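# Sort drawer slides by whether they lock open

## Task

Check each drawer slide by pulling it out to its end stop: a working slide latches there and then resists being pushed back in. Any slide that fails to latch goes into the grey tray. Working slides stay on the table, latched in the open position. Everything must stay that way without the robot holding it. At the end, open the grippers and move both arms away.

## Robot and tools

Robot: two six-joint arms, left_arm and right_arm, each ending in a two-finger parallel gripper. The names are labels only; left_arm sits on the +y side of the table.

Frame: one shared scene frame. The origin is on the table surface midway between the arms, +x points out over the table, +z points up. Gripper positions in results are in metres, orientations are quaternions (w,x,y,z), and velocities are in m/s and rad/s. Reported hand positions may be off, more so when an arm is stretched far. The gripper's fingers point along its own +z axis and close along its y axis. The reported point lies between the pads when closed. Closed fingertips extend about 33 mm past it, open ones about 9 mm. Closing pushes the tips about 24 mm further out, so leave clearance above surfaces.

Joint order, used in every row and every per-joint list: wrist roll, forearm roll, wrist pitch, elbow, shoulder, waist. Stated ranges (rad): elbow -2.792 to 2.792; all others -6.283 to 6.283. Real ends may differ by up to 0.010 rad.

Row format (shared by execute_actions and move): one flat list of 18 numbers, each in [-1, 1], covering both arms even if only one moves. First come left_arm's 6 joint values, then its gripper position, force_limit and speed. Then come the same 9 for right_arm. Joint values are scaled offsets, not angles: 1.0 equals 1.398 rad for waist and shoulder, 2.097 rad for elbow, and 2.622 rad for forearm roll, wrist pitch and wrist roll. Gripper numbers are absolute settings. position +1 is fully open (140 mm), about -0.8 brings the pads together, and -1 closes until blocked. force_limit runs from about 14 N at -1 through 60 N at 0 to 107 N at +1. speed runs from about 30 mm/s at -1 through 140 at 0 to 250 at +1. Sending 0 is a real command, so to leave a gripper alone repeat its previous three values.

execute_actions(actions): a list of up to 15 actions. Each action is a list of up to 15 rows, and each row lasts one 1/30 s step. If an action has fewer than 15 rows, its last row repeats to fill the action. Joint values are offsets from the joint angles at the start of that action, not from the previous row. For the first action of a call, the reference is the angles in the latest result. An empty list just returns the current state and images. Any action that would push a joint more than 0.010 rad outward beyond its range is rejected for both arms. If the first action fails that check, or any action is malformed, the whole call is rejected. A joint driven onto its real end produces "joint sent to its limit".

move(target, speed, blocking): target is one 18-number row. Its joint values are offsets from the Joint positions in the latest result that listed them. All joints follow paths that finish at the same moment, so the hand usually moves along a curve. speed is the top speed, in rad/s (0.01 to 2, default 0.5), of whichever joint has the largest change. Each path takes 0.5 to 10 s and stops at 10 s even if unfinished. Paths ignore obstacles and the other arm. Gripper values are applied at once. The result adds a move: line giving the outcome (done, off_target, moving, held, fault), limits=held or limits=none, and the joint furthest from target on each arm. The arms are stiff, so aiming even slightly past a firm contact can trigger a fault. blocking=false returns after 0.5 s while the motion continues. Until its end is reported, use wait or stop before issuing any new motion.

wait(seconds): 0 to 10. Lets time pass with the last command held, and returns early if a running move finishes. stop(): brings a running move to rest; it needs braking room, and the fingers keep moving. zoom_image(camera, region): region is [x0, y0, x1, y1] in pixels, at most 504x504. Cameras are cam_head_left, cam_head_right, cam_high and cam_low (672x504), plus cam_left_wrist and cam_right_wrist (504x504). finished_scene(scene): pass the current scene's number to end it for good.

Results: the state line, Joint positions, Joint velocities, Joint targets (where joints are currently driven) and joint torques, each per arm in the joint order above. object_status codes: 0 moving; 1 blocked while opening; 2 blocked while closing (a grip); 3 reached target or pads met. Confirm 2 after closing. position_measured is in counts: 3 is open and 230 means the pads have met. To tighten a grip, raise force_limit and change position slightly, for example from -1 to -0.98. "joint command not followed" means a clearance check altered targets.

Motion limits: each step's joint targets stay within a set lead of the measured angles, and a hand may not be sent more than 70 mm ahead. Large changes therefore take several actions, and leftover motion should be sent again.

Avoid: arms colliding or pressing on each other; contact torque at a joint's load limit, or 144 N of outside force, either of which freezes that arm for 10 s. Also avoid overheated motors from long holds, dropped or slammed parts, hard pushes, and anything leaving the table. Parts may be tugged or nudged briefly at random. Before finishing, make sure each slide stays put by itself, then release it and move clear.

Each tool is called as name(argument=value, ...) on one line, values as JSON.

## Session

execute_actions(actions=[])

Scene clock: 0.00 s.
left_arm: end_effector_position=(+0.5085, +0.5878, +0.2097) position_measured=3 object_status=3 end_effector_quat_wxyz=(-0.413, -0.195, +0.700, +0.549) end_effector_velocity=(+0.001, -0.000, -0.001) end_effector_angular_velocity=(+0.001, +0.000, -0.002) | right_arm: end_effector_position=(+0.1774, -0.7319, +0.2655) position_measured=3 object_status=3 end_effector_quat_wxyz=(-0.045, +0.557, +0.828, -0.050) end_effector_velocity=(-0.000, -0.000, -0.001) end_effector_angular_velocity=(+0.001, +0.001, -0.001)
Joint names: [wrist roll, forearm roll, wrist pitch, elbow, shoulder, waist]
Joint positions: left_arm=[4.007 0.705 2.19  1.584 0.74  0.004] | right_arm=[-0.797 -0.085  1.481  2.241 -0.474 -0.475]
Joint velocities: left_arm=[ 0.     0.001 -0.001 -0.001  0.001 -0.001] | right_arm=[-0.    -0.     0.     0.001  0.001 -0.001]
Joint torques (N m, as the joint torque sensors report them, + toward a larger angle): no reading
Joint targets: left_arm=[4.007 0.705 2.190 1.584 0.740 0.004] | right_arm=[-0.797 -0.085 1.481 2.241 -0.474 -0.475]

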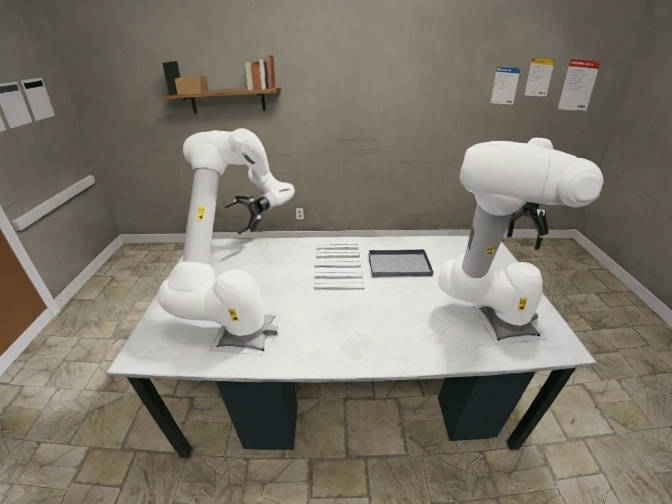

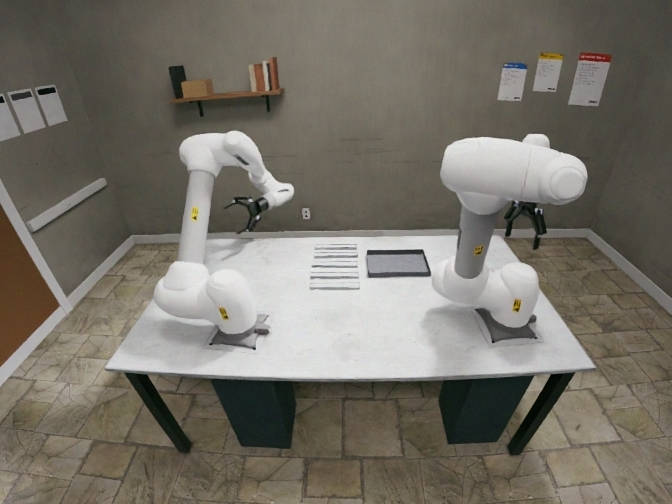

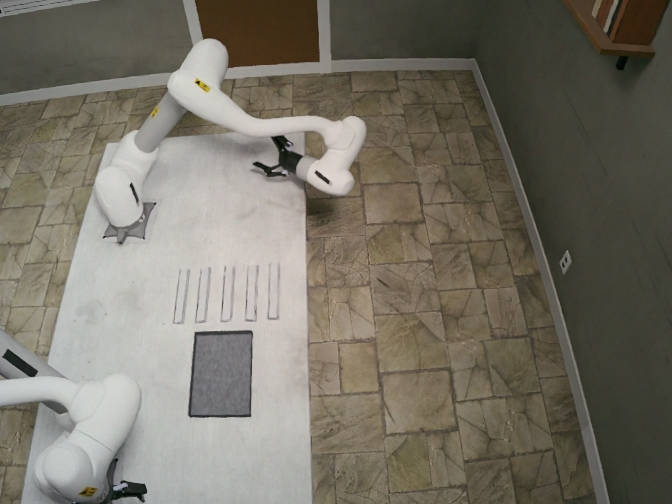

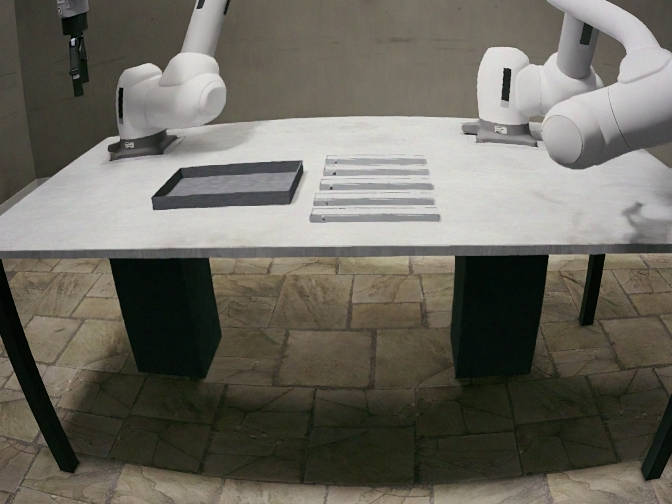

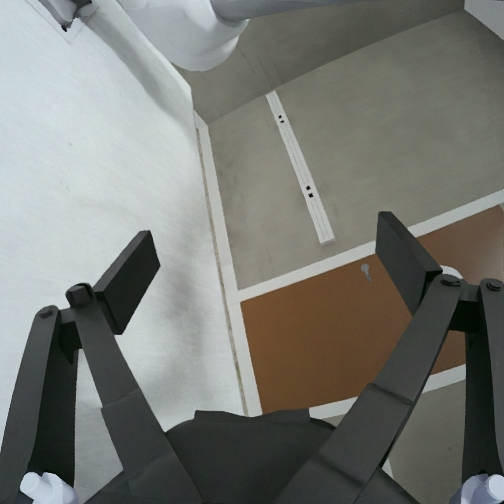

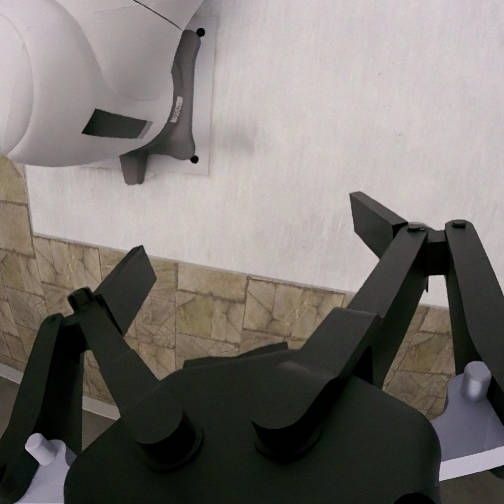

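move(target=[0.754,-0.2685,-0.445,0.386,-0.721,-0.144,-1,0,0,-0.601,0.0336,-0.098,-0.428,0.75,0.851,0.05,0,0], speed=0.6)

Scene clock: 31.43 s.
left_arm: end_effector_position=(+0.2519, +0.3741, +0.1234) position_measured=233 object_status=3 end_effector_quat_wxyz=(-0.004, +0.707, +0.707, -0.001) end_effector_velocity=(-0.001, +0.001, -0.001) end_effector_angular_velocity=(+0.002, +0.002, -0.002) | right_arm: end_effector_position=(+0.5615, -0.0194, +0.1499) position_measured=123 object_status=3 end_effector_quat_wxyz=(+0.000, +0.706, -0.708, -0.002) end_effector_velocity=(+0.000, +0.001, +0.001) end_effector_angular_velocity=(+0.001, -0.000, -0.000)
Joint names: [wrist roll, forearm roll, wrist pitch, elbow, shoulder, waist]
Joint positions: left_arm=[ 5.984  0.001  1.024  2.394 -0.268 -0.198] | right_arm=[-2.373  0.004  1.224  1.344  0.575  0.715]
Joint velocities: left_arm=[ 0.001  0.002  0.001  0.002  0.    -0.   ] | right_arm=[-0.     0.001  0.    -0.001 -0.     0.   ]
Joint torques (N m, as the joint torque sensors report them, + toward a larger angle): left_arm=[  0.17   3.84   0.08 -36.21  -8.7   -5.8 ] | right_arm=[  -0.14    4.16   -0.29  -40.93 -102.67    2.67]
Joint targets: left_arm=[5.984 0.001 1.024 2.394 -0.268 -0.198] | right_arm=[-2.373 0.004 1.224 1.343 0.575 0.715]
move: done; limits=none; left_arm: farthest joint: the waist, 0.000 radians from its target (0.201 radians at the start); right_arm: farthest joint: the waist, 0.000 radians from its target (1.189 radians at the start)

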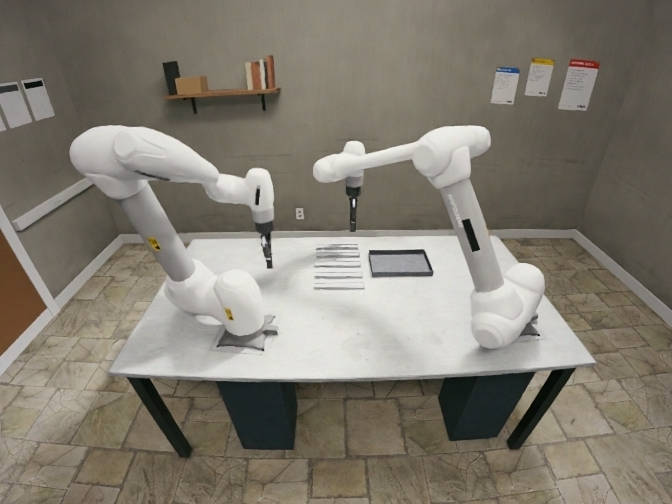

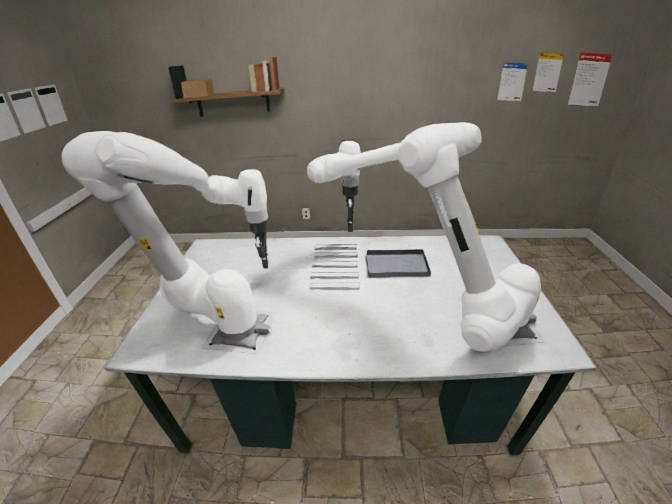

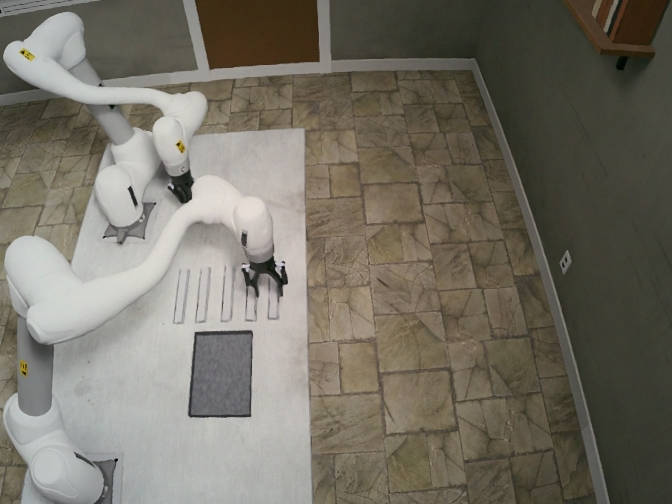

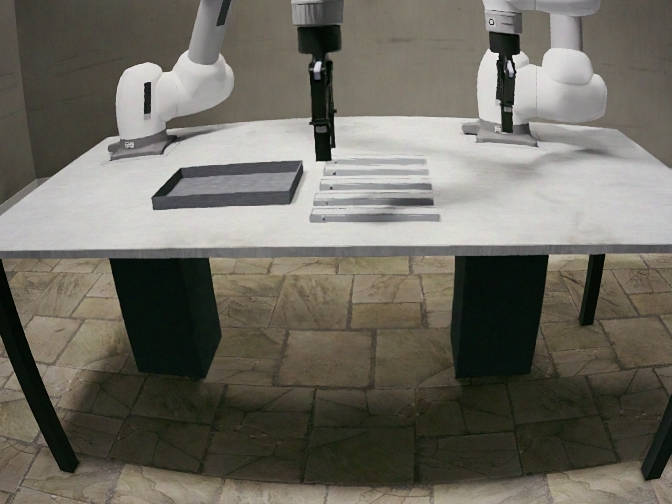

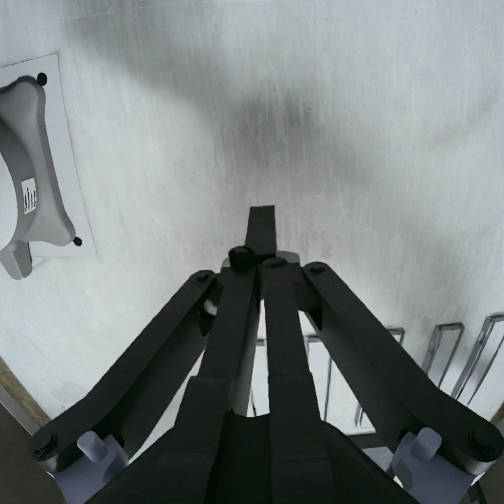

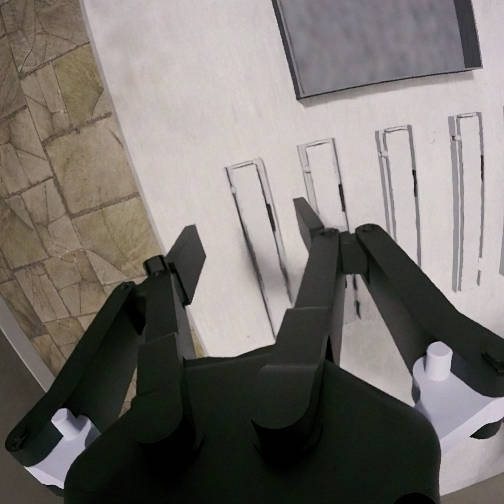

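move(target=[0,0,0,0,0,0,-1,0,0,0.003,0,-0.037,0.032,0.020,0.0047,0.05,0,0], speed=0.15)

zoom_image(camera="cam_low", region=[260,130,460,240])

Scene clock: 53.60 s.
left_arm: end_effector_position=(+0.2519, +0.3741, +0.1234) position_measured=233 object_status=3 end_effector_quat_wxyz=(-0.004, +0.707, +0.707, -0.001) end_effector_velocity=(-0.001, +0.001, -0.000) end_effector_angular_velocity=(+0.001, +0.002, +0.001) | right_arm: end_effector_position=(+0.5535, -0.0193, +0.0912) position_measured=123 object_status=3 end_effector_quat_wxyz=(-0.001, +0.705, -0.709, -0.002) end_effector_velocity=(+0.000, -0.001, -0.001) end_effector_angular_velocity=(-0.001, +0.001, -0.001)
Joint names: [wrist roll, forearm roll, wrist pitch, elbow, shoulder, waist]
Joint positions: left_arm=[ 5.984  0.001  1.024  2.394 -0.268 -0.198] | right_arm=[-2.365  0.004  1.127  1.411  0.603  0.722]
Joint velocities: left_arm=[-0.     0.     0.002  0.001 -0.     0.001] | right_arm=[ 0.    -0.    -0.     0.001  0.    -0.001]
Joint torques (N m, as the joint torque sensors report them, + toward a larger angle): left_arm=[ -0.05   3.71   0.04 -36.43  -7.21  -5.06] | right_arm=[  -0.14    3.99   -0.31  -39.46 -103.36    3.31]
Joint targets: left_arm=[5.984 0.001 1.024 2.394 -0.268 -0.198] | right_arm=[-2.365 0.004 1.127 1.411 0.603 0.722]
move: done; limits=none; left_arm: farthest joint: the waist, 0.000 radians from its target (0.000 radians at the start); right_arm: farthest joint: the elbow, 0.001 radians from its target (0.068 radians at the start)

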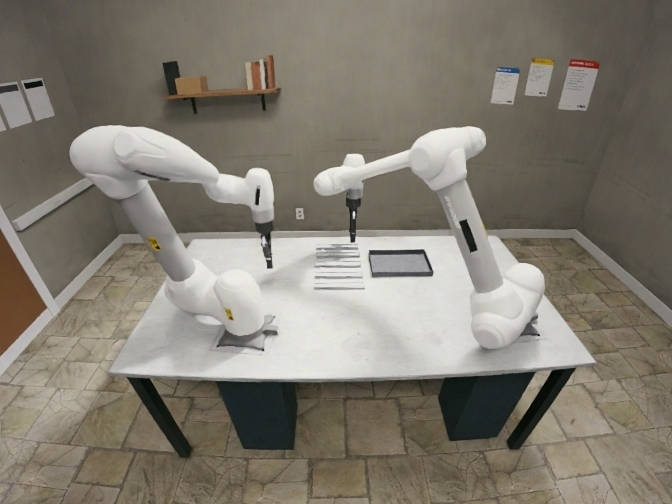

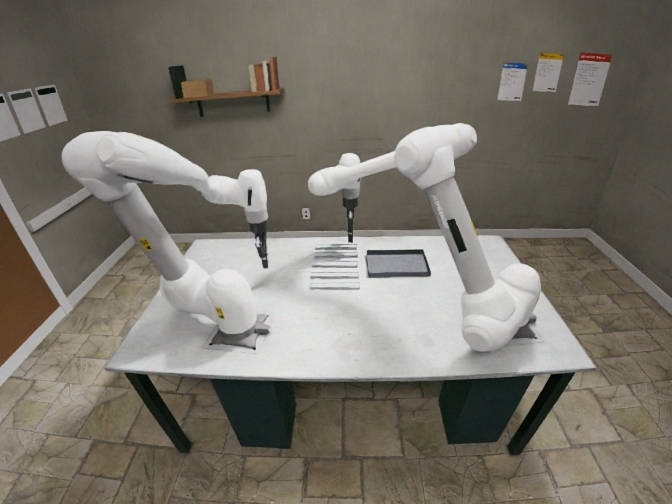

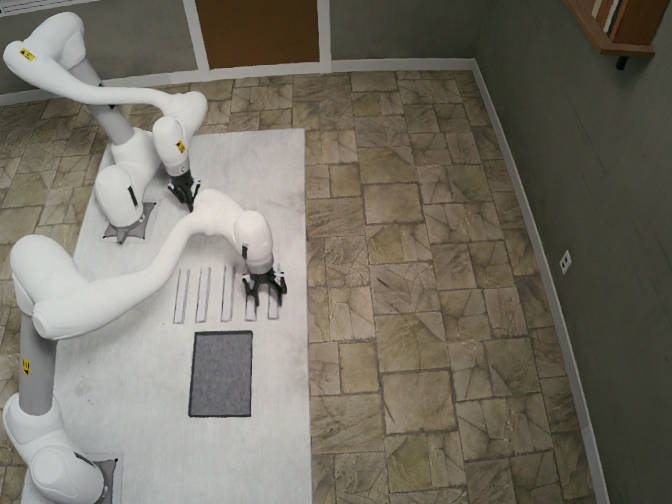

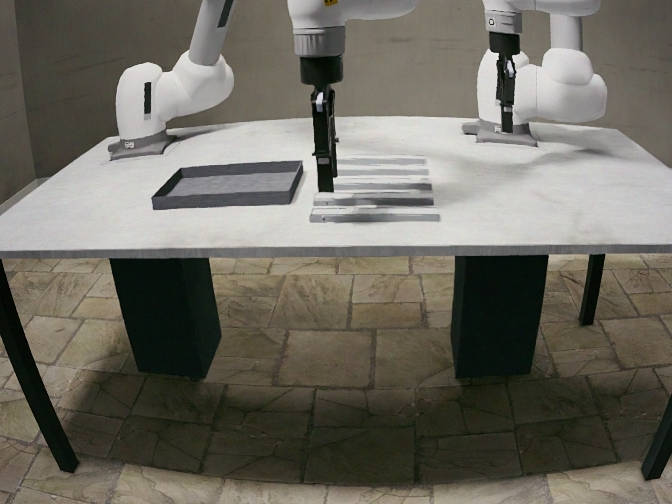

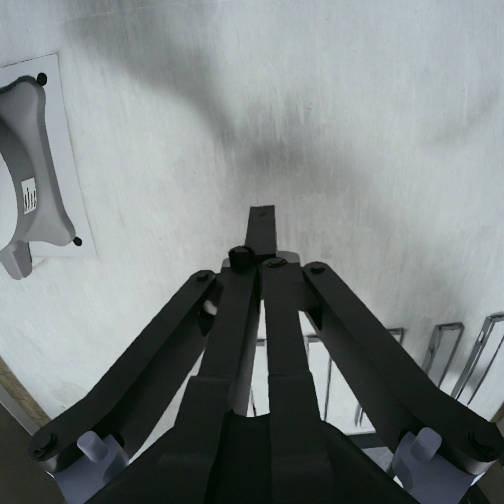

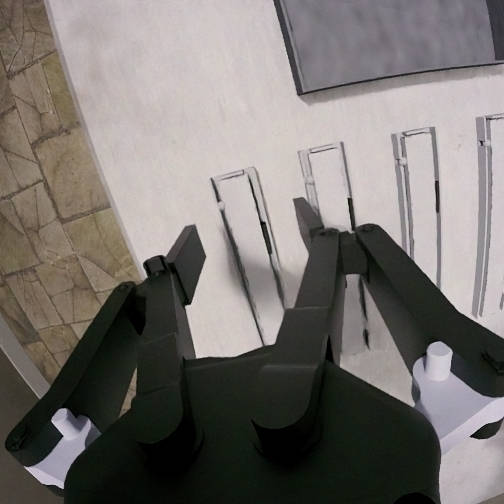

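Region (260, 130, 460, 240) of cam_low's 672x504 image, scaled by 2.520, with more detail than that image has; it fills the top 277 rows of this view, and the rest is white.

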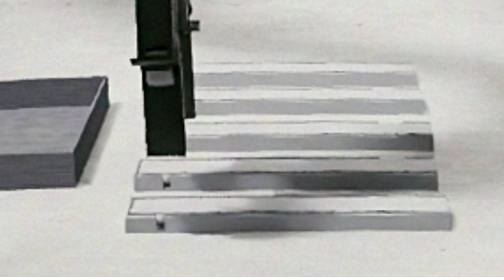

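move(target=[0,0,0,0,0,0,-1,0,0,0,0,-0.0272,0.0167,0.026,0,0.05,0,0], speed=0.08)

move(target=[0,0,0,0,0,0,-1,0,0,0,0,0,0,0,0,-1,0.3,-0.5])

Scene clock: 66.93 s.
left_arm: end_effector_position=(+0.2519, +0.3741, +0.1234) position_measured=233 object_status=3 end_effector_quat_wxyz=(-0.004, +0.707, +0.707, -0.001) end_effector_velocity=(-0.001, -0.000, -0.000) end_effector_angular_velocity=(-0.001, +0.002, +0.001) | right_arm: end_effector_position=(+0.5535, -0.0194, +0.0428) position_measured=123 object_status=3 end_effector_quat_wxyz=(-0.001, +0.705, -0.709, -0.002) end_effector_velocity=(+0.001, -0.000, -0.000) end_effector_angular_velocity=(+0.000, -0.000, -0.001)
Joint names: [wrist roll, forearm roll, wrist pitch, elbow, shoulder, waist]
Joint positions: left_arm=[ 5.984  0.001  1.024  2.394 -0.268 -0.198] | right_arm=[-2.365  0.003  1.056  1.446  0.639  0.722]
Joint velocities: left_arm=[ 0.    -0.002  0.001  0.001 -0.    -0.   ] | right_arm=[-0.001  0.    -0.    -0.001  0.001 -0.001]
Joint torques (N m, as the joint torque sensors report them, + toward a larger angle): left_arm=[ -0.15   3.57  -0.02 -36.03  -7.79  -5.32] | right_arm=[  -0.04    3.72   -0.4   -37.54 -105.12    3.65]
Joint targets: left_arm=[5.984 0.001 1.024 2.394 -0.268 -0.198] | right_arm=[-2.365 0.004 1.056 1.446 0.639 0.722]
move: done; limits=none; left_arm: farthest joint: the waist, 0.000 radians from its target (0.000 radians at the start); right_arm: farthest joint: the forearm roll, 0.001 radians from its target (0.000 radians at the start)

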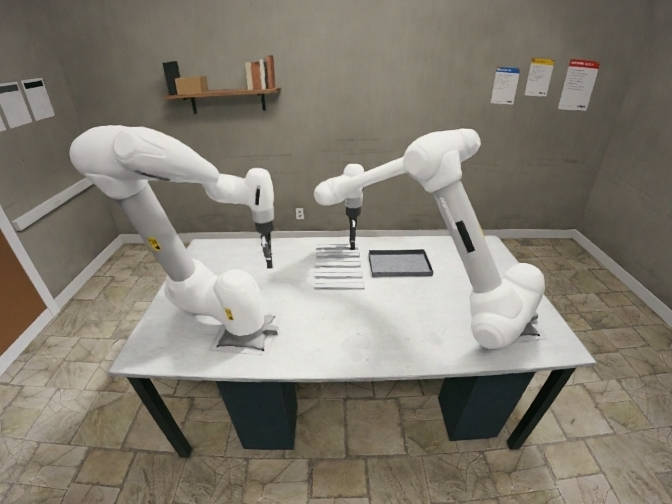

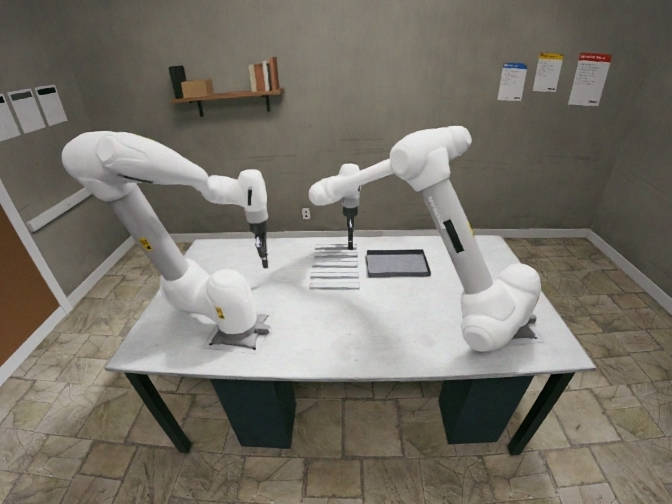

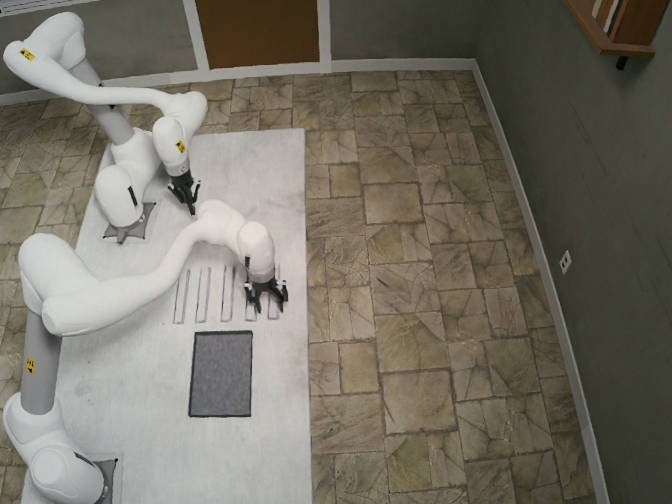

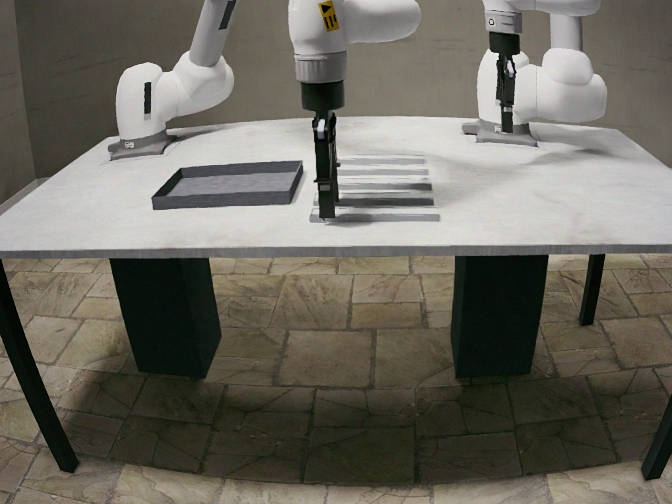

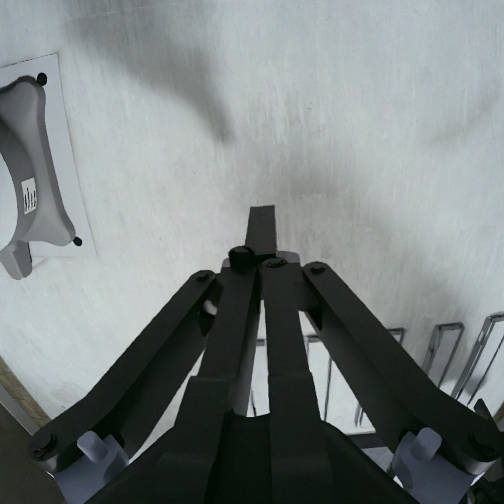

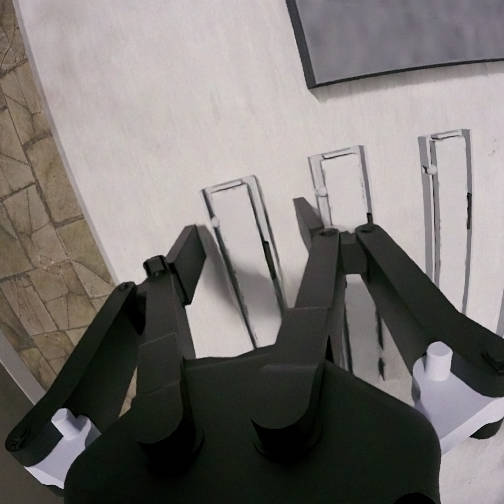

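Scene clock: 77.73 s.
left_arm: end_effector_position=(+0.2519, +0.3741, +0.1234) position_measured=233 object_status=3 end_effector_quat_wxyz=(-0.004, +0.707, +0.707, -0.001) end_effector_velocity=(+0.000, +0.000, -0.000) end_effector_angular_velocity=(+0.001, -0.000, -0.001) | right_arm: end_effector_position=(+0.5537, -0.0187, +0.0447) position_measured=234 object_status=3 end_effector_quat_wxyz=(-0.002, +0.705, -0.709, -0.002) end_effector_velocity=(+0.000, -0.000, -0.000) end_effector_angular_velocity=(-0.000, -0.000, +0.000)
Joint names: [wrist roll, forearm roll, wrist pitch, elbow, shoulder, waist]
Joint positions: left_arm=[ 5.984  0.001  1.024  2.394 -0.268 -0.198] | right_arm=[-2.365  0.004  1.056  1.444  0.638  0.722]
Joint velocities: left_arm=[ 0.     0.001 -0.    -0.     0.     0.   ] | right_arm=[-0.    -0.001 -0.    -0.     0.001 -0.   ]
Joint torques (N m, as the joint torque sensors report them, + toward a larger angle): left_arm=[ -0.16   3.77   0.23 -36.06  -8.18  -6.05] | right_arm=[ -0.16   2.57  -2.47 -29.12 -83.85  -1.08]
Joint targets: left_arm=[5.984 0.001 1.024 2.394 -0.268 -0.198] | right_arm=[-2.365 0.004 1.056 1.444 0.638 0.722]
FORCE FAULT: contact force on the right arm reached its limit, and that arm stopped for 10 seconds. The contact can be on any part of that arm, not only on its tool. That time counts as 19 of the actions that you can send in this scene. That arm's remaining commands of this call were not run. That arm holds still and accepts commands again. Move the arm away from the contact; if what it grips holds it there, let go first. Pushing or pulling that hard again can fault the arm again.
move: fault (right_arm); limits=none; left_arm: farthest joint: the waist, 0.000 radians from its target (0.000 radians at the start); right_arm: farthest joint: the elbow, 0.002 radians from its target (0.000 radians at the start)

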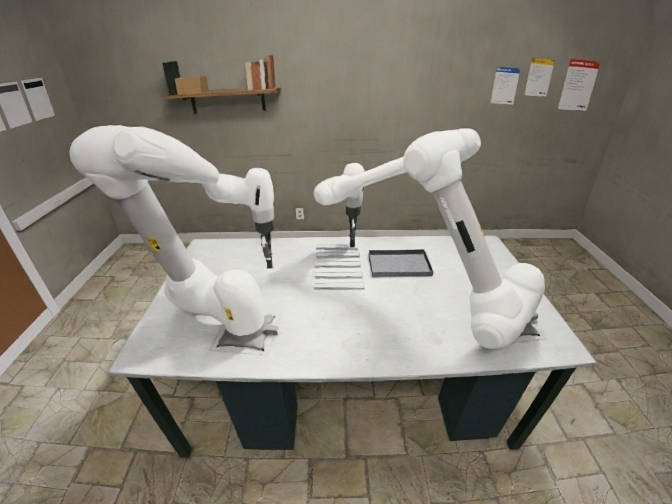

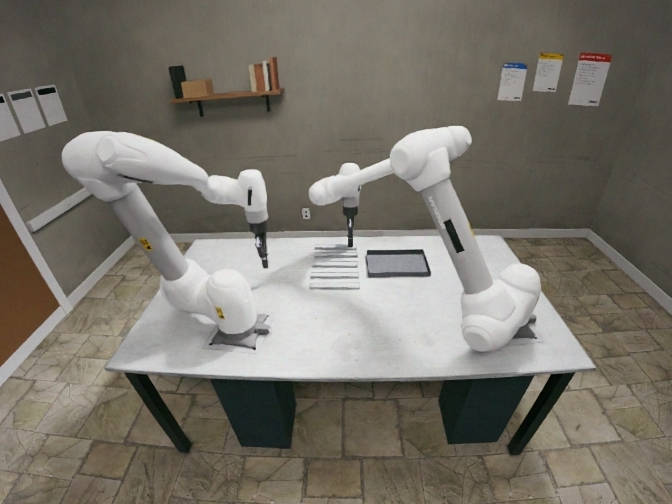

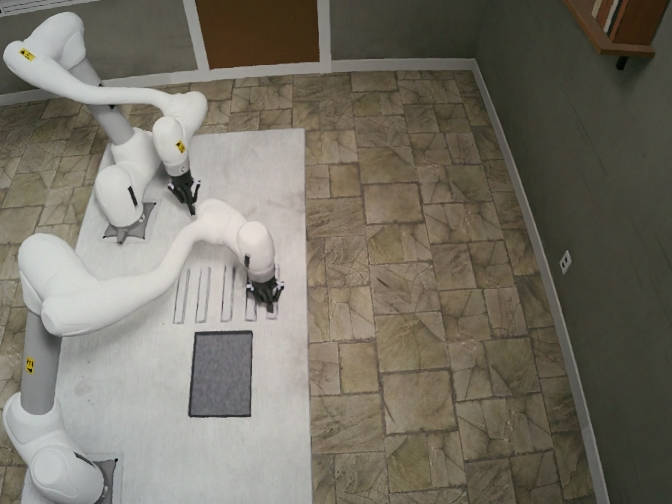

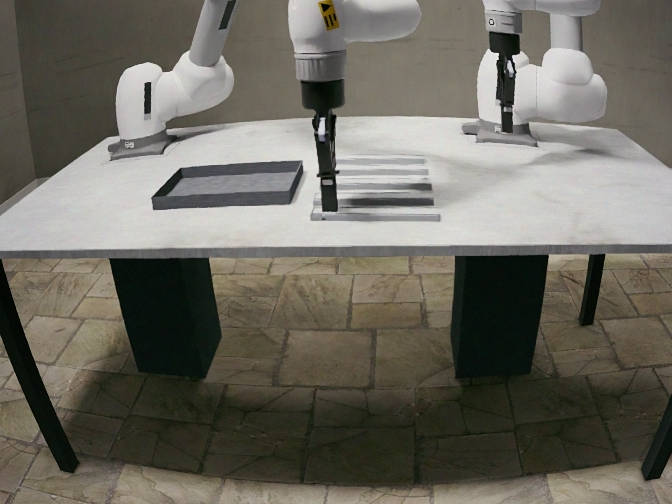

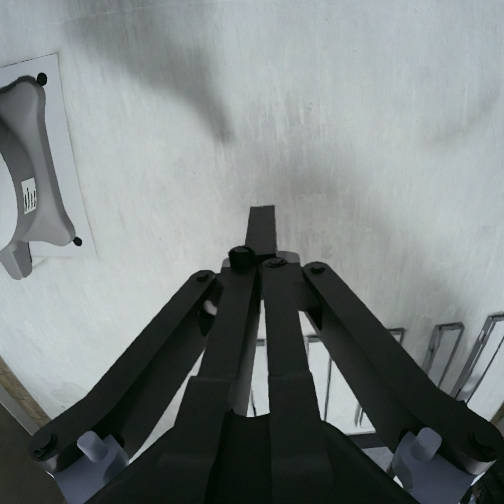

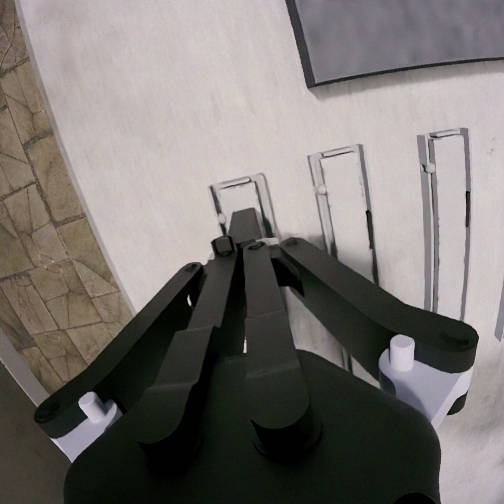

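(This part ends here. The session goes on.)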